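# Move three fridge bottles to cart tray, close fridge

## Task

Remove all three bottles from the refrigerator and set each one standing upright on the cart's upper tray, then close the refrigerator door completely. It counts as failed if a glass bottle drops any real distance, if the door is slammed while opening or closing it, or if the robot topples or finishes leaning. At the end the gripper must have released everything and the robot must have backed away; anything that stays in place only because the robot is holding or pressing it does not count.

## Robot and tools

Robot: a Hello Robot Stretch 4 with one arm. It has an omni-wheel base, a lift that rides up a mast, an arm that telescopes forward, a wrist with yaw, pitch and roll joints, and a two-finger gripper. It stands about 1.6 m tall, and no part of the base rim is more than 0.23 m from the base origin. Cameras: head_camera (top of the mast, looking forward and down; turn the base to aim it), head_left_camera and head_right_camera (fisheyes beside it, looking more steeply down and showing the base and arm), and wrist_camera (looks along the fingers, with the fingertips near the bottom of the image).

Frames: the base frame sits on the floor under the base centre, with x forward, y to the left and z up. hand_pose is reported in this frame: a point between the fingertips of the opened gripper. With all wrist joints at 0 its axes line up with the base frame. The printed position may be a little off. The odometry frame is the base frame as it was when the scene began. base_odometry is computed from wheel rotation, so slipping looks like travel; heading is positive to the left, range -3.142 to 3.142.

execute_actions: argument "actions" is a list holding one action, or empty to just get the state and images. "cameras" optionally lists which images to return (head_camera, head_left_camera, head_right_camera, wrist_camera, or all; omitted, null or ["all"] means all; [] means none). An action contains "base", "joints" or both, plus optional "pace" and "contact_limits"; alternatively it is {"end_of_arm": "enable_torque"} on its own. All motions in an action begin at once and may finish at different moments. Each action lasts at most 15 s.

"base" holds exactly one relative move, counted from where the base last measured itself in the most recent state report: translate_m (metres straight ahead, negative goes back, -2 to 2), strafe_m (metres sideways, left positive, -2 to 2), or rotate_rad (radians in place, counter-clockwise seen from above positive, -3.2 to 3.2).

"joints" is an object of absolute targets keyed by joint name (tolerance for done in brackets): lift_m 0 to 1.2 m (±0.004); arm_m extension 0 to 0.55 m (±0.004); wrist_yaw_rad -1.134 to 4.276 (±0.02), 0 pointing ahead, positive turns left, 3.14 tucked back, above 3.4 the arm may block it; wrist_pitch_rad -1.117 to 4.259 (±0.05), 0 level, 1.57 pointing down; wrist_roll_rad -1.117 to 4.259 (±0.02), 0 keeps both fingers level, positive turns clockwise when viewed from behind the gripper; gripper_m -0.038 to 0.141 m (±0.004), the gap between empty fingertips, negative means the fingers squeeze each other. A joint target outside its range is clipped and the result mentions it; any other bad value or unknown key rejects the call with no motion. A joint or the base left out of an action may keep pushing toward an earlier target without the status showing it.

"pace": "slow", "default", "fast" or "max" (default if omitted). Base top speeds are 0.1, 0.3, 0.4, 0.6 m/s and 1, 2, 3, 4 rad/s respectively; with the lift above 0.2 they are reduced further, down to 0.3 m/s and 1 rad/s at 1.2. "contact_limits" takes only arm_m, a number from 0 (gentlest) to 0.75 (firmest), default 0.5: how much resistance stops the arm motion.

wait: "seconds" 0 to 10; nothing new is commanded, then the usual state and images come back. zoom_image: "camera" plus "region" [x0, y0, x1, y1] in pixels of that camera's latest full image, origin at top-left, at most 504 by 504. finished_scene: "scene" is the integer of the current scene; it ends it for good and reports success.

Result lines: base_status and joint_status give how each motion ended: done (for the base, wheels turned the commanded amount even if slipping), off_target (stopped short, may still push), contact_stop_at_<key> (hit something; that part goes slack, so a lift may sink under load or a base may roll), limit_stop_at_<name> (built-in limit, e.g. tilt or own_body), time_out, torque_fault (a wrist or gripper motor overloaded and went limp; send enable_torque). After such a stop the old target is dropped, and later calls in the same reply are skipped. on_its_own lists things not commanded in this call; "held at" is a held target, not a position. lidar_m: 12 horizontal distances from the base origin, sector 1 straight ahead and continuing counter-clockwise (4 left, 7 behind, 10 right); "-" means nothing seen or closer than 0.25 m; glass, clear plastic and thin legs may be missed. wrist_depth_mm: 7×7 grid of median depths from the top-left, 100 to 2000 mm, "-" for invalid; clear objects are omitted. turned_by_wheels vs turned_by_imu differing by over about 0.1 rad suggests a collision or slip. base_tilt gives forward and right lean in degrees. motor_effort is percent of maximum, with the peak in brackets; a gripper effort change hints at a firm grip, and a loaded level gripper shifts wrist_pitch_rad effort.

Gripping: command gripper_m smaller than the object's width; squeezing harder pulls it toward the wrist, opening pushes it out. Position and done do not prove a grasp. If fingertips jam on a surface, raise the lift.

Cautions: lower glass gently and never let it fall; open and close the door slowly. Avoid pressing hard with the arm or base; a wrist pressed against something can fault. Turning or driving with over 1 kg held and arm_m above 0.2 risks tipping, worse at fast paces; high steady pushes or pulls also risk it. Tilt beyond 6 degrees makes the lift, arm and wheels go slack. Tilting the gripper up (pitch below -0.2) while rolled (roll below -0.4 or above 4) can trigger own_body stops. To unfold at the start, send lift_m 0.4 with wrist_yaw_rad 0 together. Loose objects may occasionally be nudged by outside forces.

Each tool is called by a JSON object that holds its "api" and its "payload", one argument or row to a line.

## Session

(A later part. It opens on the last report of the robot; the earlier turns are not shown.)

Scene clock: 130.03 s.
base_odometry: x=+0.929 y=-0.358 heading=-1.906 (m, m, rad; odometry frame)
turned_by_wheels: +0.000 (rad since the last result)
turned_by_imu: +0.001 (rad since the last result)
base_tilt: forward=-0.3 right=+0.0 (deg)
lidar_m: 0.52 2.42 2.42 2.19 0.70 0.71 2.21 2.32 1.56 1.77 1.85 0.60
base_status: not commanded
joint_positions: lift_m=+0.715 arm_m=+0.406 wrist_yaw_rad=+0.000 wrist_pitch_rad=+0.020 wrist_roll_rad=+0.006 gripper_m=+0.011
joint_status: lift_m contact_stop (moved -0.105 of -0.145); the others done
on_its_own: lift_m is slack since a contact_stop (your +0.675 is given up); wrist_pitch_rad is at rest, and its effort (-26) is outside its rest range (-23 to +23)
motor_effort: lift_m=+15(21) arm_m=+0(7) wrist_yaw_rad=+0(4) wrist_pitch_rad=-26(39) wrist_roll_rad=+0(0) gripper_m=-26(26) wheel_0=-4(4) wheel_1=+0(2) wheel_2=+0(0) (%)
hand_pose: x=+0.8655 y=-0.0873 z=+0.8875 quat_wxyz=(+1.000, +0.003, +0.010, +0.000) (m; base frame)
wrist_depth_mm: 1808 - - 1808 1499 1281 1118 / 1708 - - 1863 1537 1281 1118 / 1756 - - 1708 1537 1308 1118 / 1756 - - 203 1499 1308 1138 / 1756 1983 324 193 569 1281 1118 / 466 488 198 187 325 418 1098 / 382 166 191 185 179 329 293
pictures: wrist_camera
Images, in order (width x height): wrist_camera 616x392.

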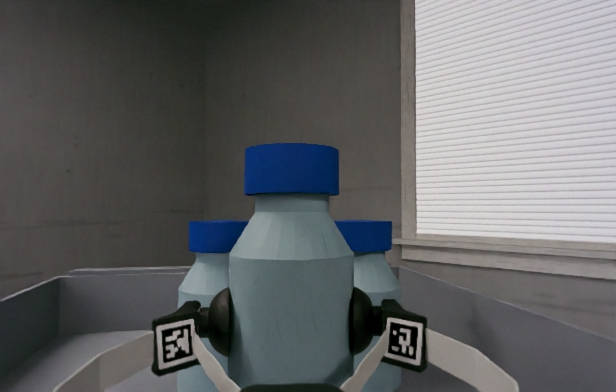

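{"api": "execute_actions", "payload": {
  "actions": [
    {"joints":{"lift_m":0.735,"arm_m":0.445},"pace":"slow"}
  ],
  "cameras": []
}}

{"api": "execute_actions", "payload": {
  "actions": [
    {"joints":{"lift_m":0.675},"pace":"slow"}
  ],
  "cameras": ["wrist_camera"]
}}

{"api": "execute_actions", "payload": {
  "actions": [
    {"joints":{"gripper_m":0.08}}
  ],
  "cameras": ["wrist_camera"]
}}

{"api": "execute_actions", "payload": {
  "actions": [
    {"joints":{"lift_m":0.85}}
  ],
  "cameras": []
}}

{"api": "execute_actions", "payload": {
  "actions": [
    {"base":{"translate_m":-0.1},"joints":{"arm_m":0.01,"gripper_m":0}}
  ],
  "cameras": ["head_camera"]
}}

{"api": "execute_actions", "payload": {
  "actions": [
    {"base":{"rotate_rad":0.8}}
  ],
  "cameras": []
}}

{"api": "execute_actions", "payload": {
  "actions": [
    {"base":{"translate_m":0.5},"joints":{"lift_m":0.55}}
  ],
  "cameras": []
}}

{"api": "execute_actions", "payload": {
  "actions": [
    {"base":{"rotate_rad":1.57}}
  ],
  "cameras": ["head_camera","head_left_camera"]
}}

Scene clock: 131.87 s.
base_odometry: x=+0.929 y=-0.358 heading=-1.906 (m, m, rad; odometry frame)
turned_by_wheels: +0.000 (rad since the last result)
turned_by_imu: +0.001 (rad since the last result)
base_tilt: forward=-0.1 right=-0.1 (deg)
lidar_m: 0.54 2.44 2.40 2.20 0.71 0.71 2.18 2.32 1.52 1.75 1.85 0.60
base_status: not commanded
joint_positions: lift_m=+0.735 arm_m=+0.444 wrist_yaw_rad=+0.000 wrist_pitch_rad=+0.019 wrist_roll_rad=+0.006 gripper_m=+0.011
joint_status: all done
motor_effort: lift_m=+23(23) arm_m=+8(7) wrist_yaw_rad=-1(2) wrist_pitch_rad=-23(25) wrist_roll_rad=+0(0) gripper_m=-26(26) wheel_0=-4(4) wheel_1=+0(0) wheel_2=+0(1) (%)
hand_pose: x=+0.9030 y=-0.0874 z=+0.9074 quat_wxyz=(+1.000, +0.003, +0.010, +0.000) (m; base frame)
wrist_depth_mm: 1808 - - 1756 1499 1281 1118 / 1756 - - 1808 1499 1281 1118 / 1756 - - 1708 1464 1255 1118 / 1708 - - 202 1464 1281 1098 / 1708 - 287 194 1366 1255 1098 / 442 459 198 187 297 1182 1098 / 397 166 191 185 179 324 298
pictures: none
No camera images: the call's "cameras" was empty. Leave "cameras" out to get every camera's image.

Scene clock: 133.23 s.
base_odometry: x=+0.929 y=-0.358 heading=-1.906 (m, m, rad; odometry frame)
turned_by_wheels: +0.000 (rad since the last result)
turned_by_imu: +0.000 (rad since the last result)
base_tilt: forward=-0.4 right=+0.0 (deg)
lidar_m: 0.53 2.43 2.43 2.20 0.70 0.71 2.21 2.32 1.53 1.76 1.86 0.60
base_status: not commanded
joint_positions: lift_m=+0.675 arm_m=+0.444 wrist_yaw_rad=+0.000 wrist_pitch_rad=+0.018 wrist_roll_rad=+0.006 gripper_m=+0.011
joint_status: all done
motor_effort: lift_m=+18(22) arm_m=+8(8) wrist_yaw_rad=+0(0) wrist_pitch_rad=-21(23) wrist_roll_rad=+0(1) gripper_m=-25(25) wheel_0=-4(4) wheel_1=+0(0) wheel_2=-1(1) (%)
hand_pose: x=+0.9030 y=-0.0874 z=+0.8481 quat_wxyz=(+1.000, +0.003, +0.009, +0.000) (m; base frame)
wrist_depth_mm: 1708 - - 1756 1499 1281 1118 / 1756 - - 1808 1464 1281 1118 / 1756 - - 1661 1464 1255 1118 / 1756 - 290 202 307 1255 1078 / 445 459 277 193 294 433 1078 / 394 427 198 187 287 353 285 / 276 166 191 185 179 241 266
pictures: wrist_camera
Images, in order (width x height): wrist_camera 616x392.

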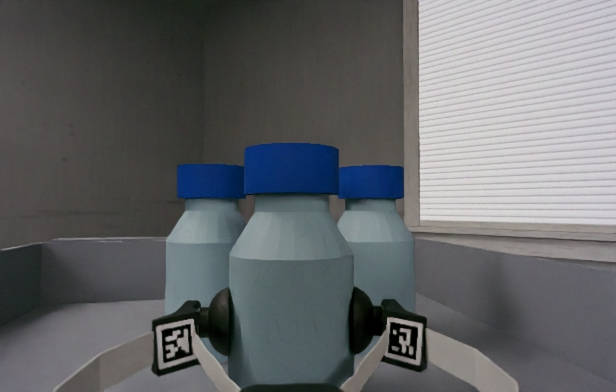

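Scene clock: 134.73 s.
base_odometry: x=+0.929 y=-0.358 heading=-1.906 (m, m, rad; odometry frame)
turned_by_wheels: +0.000 (rad since the last result)
turned_by_imu: +0.001 (rad since the last result)
base_tilt: forward=-0.4 right=+0.2 (deg)
lidar_m: 0.51 2.41 2.42 2.19 0.71 0.70 2.19 2.32 1.51 1.79 1.87 0.60
base_status: not commanded
joint_positions: lift_m=+0.675 arm_m=+0.444 wrist_yaw_rad=+0.000 wrist_pitch_rad=+0.014 wrist_roll_rad=+0.006 gripper_m=+0.080
joint_status: all done
motor_effort: lift_m=+18(18) arm_m=+8(8) wrist_yaw_rad=-1(1) wrist_pitch_rad=-7(20) wrist_roll_rad=+0(0) gripper_m=-2(28) wheel_0=-4(4) wheel_1=+0(0) wheel_2=-1(1) (%)
hand_pose: x=+0.9030 y=-0.0874 z=+0.8494 quat_wxyz=(+1.000, +0.003, +0.007, +0.000) (m; base frame)
wrist_depth_mm: 1708 - - 1808 1499 1281 1118 / 1756 - - 1756 1537 1281 1118 / 1708 - - 1708 1499 1281 1098 / 1708 - 294 213 307 1255 1118 / 449 462 279 206 297 1160 1060 / 399 445 207 199 289 362 286 / 283 249 205 196 247 285 266
pictures: wrist_camera
Images, in order (width x height): wrist_camera 616x392.

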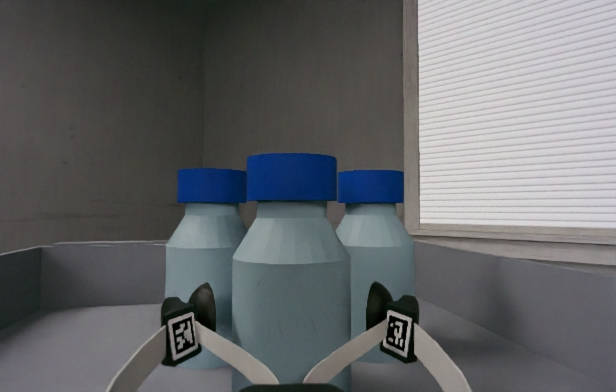

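Scene clock: 136.53 s.
base_odometry: x=+0.929 y=-0.358 heading=-1.906 (m, m, rad; odometry frame)
turned_by_wheels: +0.000 (rad since the last result)
turned_by_imu: +0.001 (rad since the last result)
base_tilt: forward=-0.2 right=+0.0 (deg)
lidar_m: 0.50 2.42 2.42 2.22 0.70 0.69 2.19 2.31 1.49 1.80 1.85 0.58
base_status: not commanded
joint_positions: lift_m=+0.850 arm_m=+0.444 wrist_yaw_rad=+0.000 wrist_pitch_rad=+0.014 wrist_roll_rad=+0.006 gripper_m=+0.080
joint_status: all done
motor_effort: lift_m=+21(22) arm_m=+8(8) wrist_yaw_rad=-1(0) wrist_pitch_rad=-7(8) wrist_roll_rad=+0(0) gripper_m=-3(2) wheel_0=-4(4) wheel_1=+0(0) wheel_2=+0(0) (%)
hand_pose: x=+0.9030 y=-0.0874 z=+1.0241 quat_wxyz=(+1.000, +0.003, +0.007, +0.000) (m; base frame)
wrist_depth_mm: 1756 - - 1808 1499 1281 1098 / 1756 - - 1808 1499 1255 1098 / 1756 - - 1756 1464 1255 1098 / 1756 - - 1808 1499 1255 1098 / 1708 - - 1756 1464 1281 1118 / 1756 1983 - 1756 1366 1255 1098 / 1708 496 319 535 319 1229 1098
pictures: none
No camera images: the call's "cameras" was empty. Leave "cameras" out to get every camera's image.

Scene clock: 138.90 s.
base_odometry: x=+0.962 y=-0.264 heading=-1.907 (m, m, rad; odometry frame)
turned_by_wheels: -0.001 (rad since the last result)
turned_by_imu: +0.001 (rad since the last result)
base_tilt: forward=-0.5 right=-0.1 (deg)
lidar_m: 0.63 2.49 2.48 2.12 0.61 1.23 2.10 2.26 1.47 1.71 1.91 0.69
base_status: done
joint_positions: lift_m=+0.850 arm_m=+0.011 wrist_yaw_rad=+0.000 wrist_pitch_rad=+0.013 wrist_roll_rad=+0.006 gripper_m=+0.000
joint_status: all done
motor_effort: lift_m=+21(21) arm_m=-8(8) wrist_yaw_rad=+0(0) wrist_pitch_rad=-5(6) wrist_roll_rad=+0(1) gripper_m=-6(9) wheel_0=-5(10) wheel_1=-2(7) wheel_2=+0(10) (%)
hand_pose: x=+0.4707 y=-0.0874 z=+1.0242 quat_wxyz=(+1.000, +0.003, +0.007, +0.000) (m; base frame)
wrist_depth_mm: - - - - 1863 1661 1430 / - - - - 1921 1618 1397 / - - - - 1921 1618 1430 / - - - - 1921 1618 1397 / - - - - 1921 1618 1397 / - - 960 206 1756 1576 1430 / - 854 178 186 175 1576 1397
pictures: head_camera
Images, in order (width x height): head_camera 420x560.

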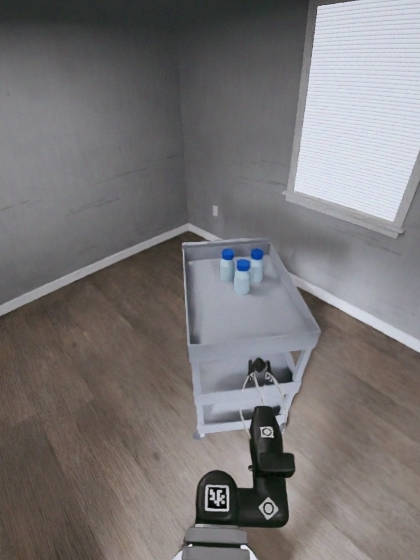

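Scene clock: 140.43 s.
base_odometry: x=+0.962 y=-0.264 heading=-1.107 (m, m, rad; odometry frame)
turned_by_wheels: +0.799 (rad since the last result)
turned_by_imu: +0.806 (rad since the last result)
base_tilt: forward=-0.4 right=+0.0 (deg)
lidar_m: 2.48 2.56 0.68 0.61 1.31 2.33 1.48 1.52 2.00 1.93 0.65 0.62
base_status: done
joint_positions: lift_m=+0.850 arm_m=+0.011 wrist_yaw_rad=+0.000 wrist_pitch_rad=+0.013 wrist_roll_rad=+0.006 gripper_m=+0.000
joint_status: not commanded
motor_effort: lift_m=+21(21) arm_m=-8(8) wrist_yaw_rad=+1(0) wrist_pitch_rad=-7(7) wrist_roll_rad=+0(0) gripper_m=-5(5) wheel_0=-5(10) wheel_1=+0(7) wheel_2=-3(7) (%)
hand_pose: x=+0.4708 y=-0.0874 z=+1.0242 quat_wxyz=(+1.000, +0.003, +0.007, +0.000) (m; base frame)
wrist_depth_mm: - - - - - - - / - - - - - - - / - - - - - - - / - - - - - - - / - - - - - - - / - - - 206 - - - / - - 178 186 176 - -
pictures: none
No camera images: the call's "cameras" was empty. Leave "cameras" out to get every camera's image.

Scene clock: 143.60 s.
base_odometry: x=+1.186 y=-0.711 heading=-1.107 (m, m, rad; odometry frame)
turned_by_wheels: +0.001 (rad since the last result)
turned_by_imu: +0.000 (rad since the last result)
base_tilt: forward=-0.2 right=+0.0 (deg)
lidar_m: 1.99 2.05 1.90 1.14 0.71 2.61 1.99 2.05 0.64 0.37 0.47 2.08
base_status: done
joint_positions: lift_m=+0.550 arm_m=+0.011 wrist_yaw_rad=+0.000 wrist_pitch_rad=+0.013 wrist_roll_rad=+0.006 gripper_m=+0.000
joint_status: all done
motor_effort: lift_m=+17(19) arm_m=-8(8) wrist_yaw_rad=+0(0) wrist_pitch_rad=-6(7) wrist_roll_rad=+0(0) gripper_m=-4(4) wheel_0=+4(10) wheel_1=+3(6) wheel_2=+1(11) (%)
hand_pose: x=+0.4707 y=-0.0874 z=+0.7245 quat_wxyz=(+1.000, +0.003, +0.007, +0.000) (m; base frame)
wrist_depth_mm: 1756 1708 1756 1756 1808 1808 1863 / 1756 1756 1756 1808 1808 1808 1863 / 1756 1756 1708 1808 1808 1808 1756 / 1661 1756 1808 1756 1808 1808 1808 / 1708 1708 1756 1756 1756 1756 1808 / 1708 1661 1756 206 1756 1756 1808 / 1661 1708 178 186 175 1756 1756
pictures: none
No camera images: the call's "cameras" was empty. Leave "cameras" out to get every camera's image.

Scene clock: 145.67 s.
base_odometry: x=+1.186 y=-0.711 heading=+0.463 (m, m, rad; odometry frame)
turned_by_wheels: +1.569 (rad since the last result)
turned_by_imu: +1.583 (rad since the last result)
base_tilt: forward=-0.4 right=-0.1 (deg)
lidar_m: 1.10 0.72 2.61 1.95 2.01 0.64 0.39 0.47 2.08 1.99 2.09 1.89
base_status: done
joint_positions: lift_m=+0.550 arm_m=+0.011 wrist_yaw_rad=+0.000 wrist_pitch_rad=+0.013 wrist_roll_rad=+0.006 gripper_m=+0.000
joint_status: not commanded
motor_effort: lift_m=+17(17) arm_m=-8(8) wrist_yaw_rad=-1(1) wrist_pitch_rad=-7(8) wrist_roll_rad=+0(0) gripper_m=-5(3) wheel_0=-5(10) wheel_1=-1(9) wheel_2=-1(9) (%)
hand_pose: x=+0.4707 y=-0.0874 z=+0.7245 quat_wxyz=(+1.000, +0.003, +0.007, +0.000) (m; base frame)
wrist_depth_mm: 668 891 1576 1618 1661 1661 1618 / 661 904 1576 1618 1618 1618 1708 / 668 904 1537 1618 1618 1618 1618 / 668 904 1576 1576 1618 1618 1661 / 661 904 1576 1576 1576 1618 1661 / 661 904 1537 206 1576 1618 1618 / 661 854 177 186 175 1576 1576
pictures: head_camera, head_left_camera
Images, in order (width x height): head_camera 420x560, head_left_camera 420x672.

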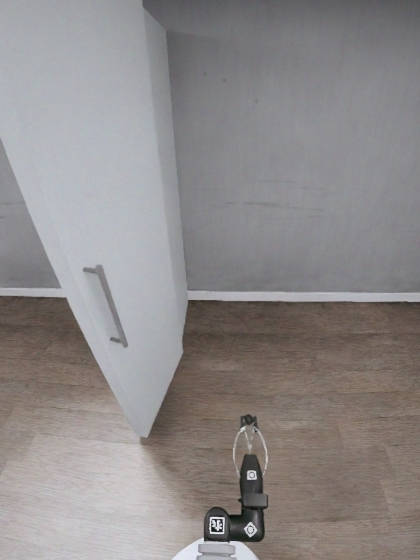

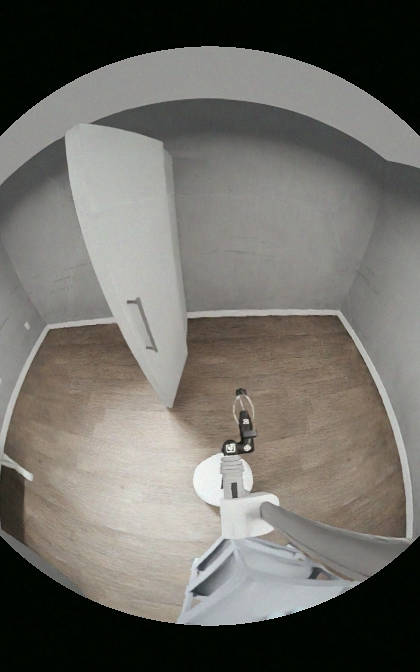

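{"api": "execute_actions", "payload": {
  "actions": [
    {"base":{"translate_m":0.2},"joints":{"arm_m":0.33}}
  ],
  "cameras": []
}}

{"api": "execute_actions", "payload": {
  "actions": [
    {"base":{"strafe_m":0.5},"pace":"slow"}
  ],
  "cameras": ["head_camera","head_left_camera"]
}}

Scene clock: 148.03 s.
base_odometry: x=+1.365 y=-0.622 heading=+0.463 (m, m, rad; odometry frame)
turned_by_wheels: +0.000 (rad since the last result)
turned_by_imu: +0.001 (rad since the last result)
base_tilt: forward=-0.3 right=-0.1 (deg)
lidar_m: 1.00 0.52 0.60 2.01 2.01 2.21 0.56 0.72 2.08 1.99 2.10 1.65
base_status: done
joint_positions: lift_m=+0.550 arm_m=+0.329 wrist_yaw_rad=+0.000 wrist_pitch_rad=+0.013 wrist_roll_rad=+0.006 gripper_m=+0.000
joint_status: all done
motor_effort: lift_m=+17(17) arm_m=+7(8) wrist_yaw_rad=+0(1) wrist_pitch_rad=-5(7) wrist_roll_rad=+0(0) gripper_m=-3(4) wheel_0=+4(9) wheel_1=+2(7) wheel_2=-2(10) (%)
hand_pose: x=+0.7880 y=-0.0874 z=+0.7246 quat_wxyz=(+1.000, +0.003, +0.007, +0.000) (m; base frame)
wrist_depth_mm: 603 946 1060 1098 1078 1098 1118 / 603 931 1042 1060 1078 1098 1118 / 603 946 1060 1060 1078 1118 1098 / 609 946 1060 1060 1060 1078 1098 / 609 946 1060 1042 1078 1098 1098 / 603 931 1042 206 1060 1078 1098 / 609 891 178 186 175 1078 1078
pictures: none
No camera images: the call's "cameras" was empty. Leave "cameras" out to get every camera's image.

Scene clock: 154.17 s.
base_odometry: x=+1.141 y=-0.174 heading=+0.463 (m, m, rad; odometry frame)
turned_by_wheels: +0.000 (rad since the last result)
turned_by_imu: +0.002 (rad since the last result)
base_tilt: forward=-0.3 right=+0.0 (deg)
lidar_m: 0.58 0.56 2.31 1.80 1.51 2.15 0.97 0.76 1.10 2.50 2.32 1.66
base_status: done
joint_positions: lift_m=+0.550 arm_m=+0.329 wrist_yaw_rad=+0.000 wrist_pitch_rad=+0.013 wrist_roll_rad=+0.006 gripper_m=+0.000
joint_status: not commanded
motor_effort: lift_m=+17(17) arm_m=+7(7) wrist_yaw_rad=+0(1) wrist_pitch_rad=-5(7) wrist_roll_rad=+0(0) gripper_m=-6(6) wheel_0=-6(15) wheel_1=+3(6) wheel_2=-2(2) (%)
hand_pose: x=+0.7882 y=-0.0874 z=+0.7245 quat_wxyz=(+1.000, +0.003, +0.007, +0.000) (m; base frame)
wrist_depth_mm: 193 225 268 332 439 1118 1118 / 193 224 267 330 436 1098 1118 / 193 223 266 329 436 1078 1078 / 192 224 265 329 427 1098 1098 / 191 222 264 325 427 1098 1098 / 191 222 250 206 424 1078 1078 / 190 215 178 185 175 1078 1098
pictures: head_camera, head_left_camera
Images, in order (width x height): head_camera 420x560, head_left_camera 420x672.

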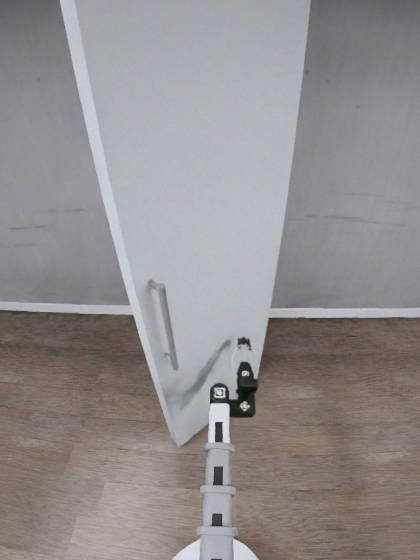

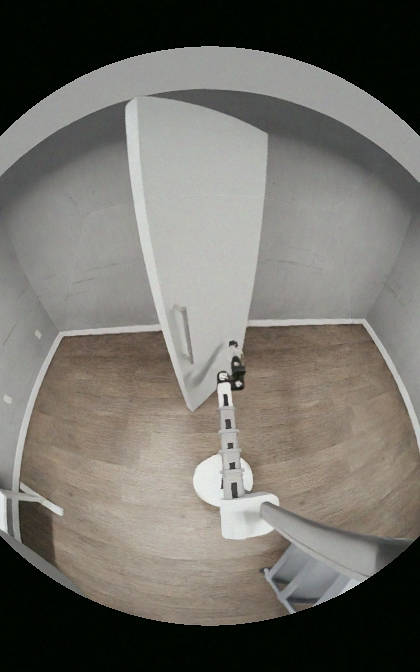

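{"api": "execute_actions", "payload": {
  "actions": [
    {"base":{"strafe_m":0.25},"pace":"slow"}
  ],
  "cameras": ["head_camera"]
}}

{"api": "execute_actions", "payload": {
  "actions": [
    {"joints":{"arm_m":0.55},"pace":"slow","contact_limits":{"arm_m":0.25}}
  ],
  "cameras": ["head_camera"]
}}

Scene clock: 157.97 s.
base_odometry: x=+1.030 y=+0.049 heading=+0.462 (m, m, rad; odometry frame)
turned_by_wheels: +0.000 (rad since the last result)
turned_by_imu: +0.001 (rad since the last result)
base_tilt: forward=-0.4 right=+0.0 (deg)
lidar_m: 0.85 1.66 2.10 1.70 1.27 1.73 2.09 0.98 0.95 2.75 2.30 0.98
base_status: done
joint_positions: lift_m=+0.550 arm_m=+0.329 wrist_yaw_rad=+0.000 wrist_pitch_rad=+0.013 wrist_roll_rad=+0.006 gripper_m=+0.000
joint_status: not commanded
motor_effort: lift_m=+17(17) arm_m=+7(7) wrist_yaw_rad=+1(0) wrist_pitch_rad=-6(5) wrist_roll_rad=+0(0) gripper_m=-5(4) wheel_0=-6(10) wheel_1=+2(8) wheel_2=+0(1) (%)
hand_pose: x=+0.7882 y=-0.0874 z=+0.7245 quat_wxyz=(+1.000, +0.003, +0.007, +0.000) (m; base frame)
wrist_depth_mm: 319 338 355 377 402 424 455 / 319 338 355 373 399 421 445 / 317 336 355 373 392 418 445 / 320 334 351 373 392 413 439 / 320 334 351 368 392 415 439 / 319 334 343 207 387 413 436 / 315 327 178 186 175 410 436
pictures: head_camera
Images, in order (width x height): head_camera 420x560.

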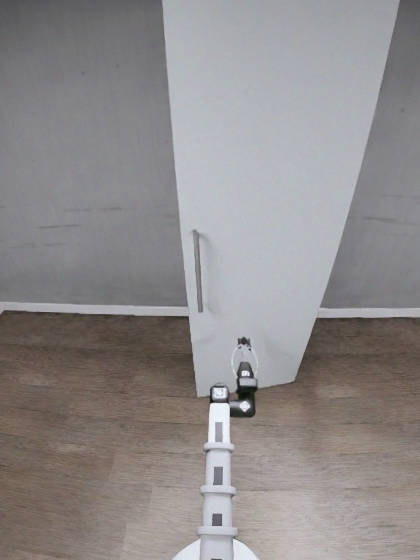

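Scene clock: 161.17 s.
base_odometry: x=+1.030 y=+0.049 heading=+0.462 (m, m, rad; odometry frame)
turned_by_wheels: +0.000 (rad since the last result)
turned_by_imu: +0.001 (rad since the last result)
base_tilt: forward=-0.3 right=-0.1 (deg)
lidar_m: 0.93 1.67 2.07 1.74 1.29 1.72 2.10 0.96 0.94 2.74 2.28 1.01
base_status: not commanded
joint_positions: lift_m=+0.550 arm_m=+0.536 wrist_yaw_rad=-0.005 wrist_pitch_rad=+0.013 wrist_roll_rad=+0.006 gripper_m=+0.000
joint_status: arm_m contact_stop (moved +0.207 of +0.221)
on_its_own: arm_m is slack since a contact_stop (your +0.550 is given up); wrist_yaw_rad is at rest, and its effort (+16) is outside its rest range (-13 to +13)
motor_effort: lift_m=+17(17) arm_m=+0(19) wrist_yaw_rad=+16(29) wrist_pitch_rad=-4(6) wrist_roll_rad=+0(0) gripper_m=-2(5) wheel_0=-2(7) wheel_1=+2(2) wheel_2=-9(9) (%)
contact_limits: arm_m 0.25
hand_pose: x=+0.9946 y=-0.0889 z=+0.7247 quat_wxyz=(+1.000, +0.003, +0.006, -0.003) (m; base frame)
wrist_depth_mm: 226 229 232 235 237 240 243 / 225 228 231 233 236 240 242 / 223 226 229 232 236 238 240 / 223 225 228 231 234 237 240 / 223 224 227 230 234 236 239 / 221 224 226 221 231 236 237 / 220 221 179 196 171 234 236
pictures: head_camera
Images, in order (width x height): head_camera 420x560.

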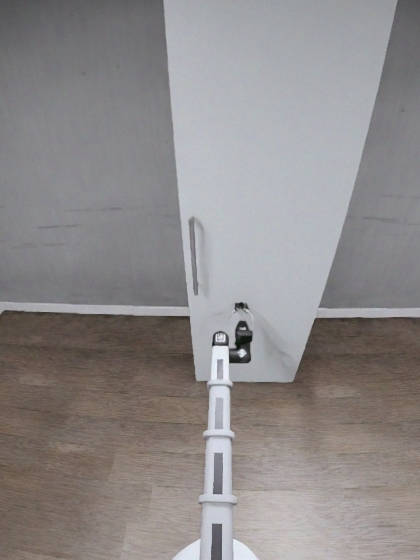

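{"api": "execute_actions", "payload": {
  "actions": [
    {"joints":{"arm_m":0.1},"pace":"fast"}
  ],
  "cameras": ["head_camera"]
}}

{"api": "finished_scene", "payload": {
  "scene": 2
}}

Scene clock: 163.30 s.
base_odometry: x=+1.030 y=+0.049 heading=+0.463 (m, m, rad; odometry frame)
turned_by_wheels: +0.000 (rad since the last result)
turned_by_imu: +0.001 (rad since the last result)
base_tilt: forward=-0.3 right=+0.0 (deg)
lidar_m: 0.92 1.67 2.07 1.71 1.27 1.69 2.13 0.97 0.95 2.73 2.30 1.02
base_status: not commanded
joint_positions: lift_m=+0.550 arm_m=+0.101 wrist_yaw_rad=+0.000 wrist_pitch_rad=+0.013 wrist_roll_rad=+0.006 gripper_m=+0.000
joint_status: all done
motor_effort: lift_m=+17(17) arm_m=-8(8) wrist_yaw_rad=+1(15) wrist_pitch_rad=-7(6) wrist_roll_rad=+0(0) gripper_m=-4(4) wheel_0=-2(2) wheel_1=+2(2) wheel_2=-3(9) (%)
hand_pose: x=+0.5607 y=-0.0875 z=+0.7245 quat_wxyz=(+1.000, +0.003, +0.007, +0.000) (m; base frame)
wrist_depth_mm: 1255 1255 668 676 683 691 1366 / 1281 1255 654 676 683 683 1366 / 1255 1255 668 668 676 683 1336 / 1255 1255 654 668 676 683 1366 / 1229 1255 654 661 668 676 1336 / 1229 1281 647 206 668 676 1336 / 1229 1255 178 185 175 676 1308
pictures: head_camera
Images, in order (width x height): head_camera 420x560.

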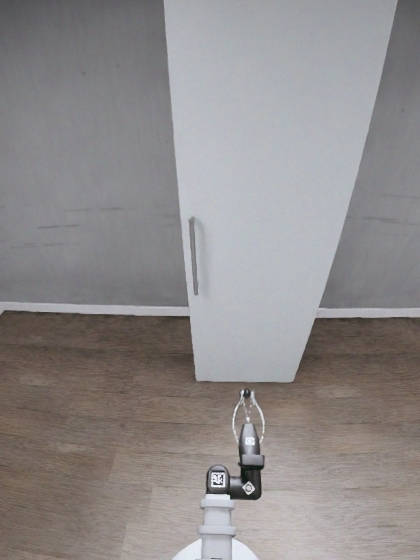

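The scene is finished: the task was done.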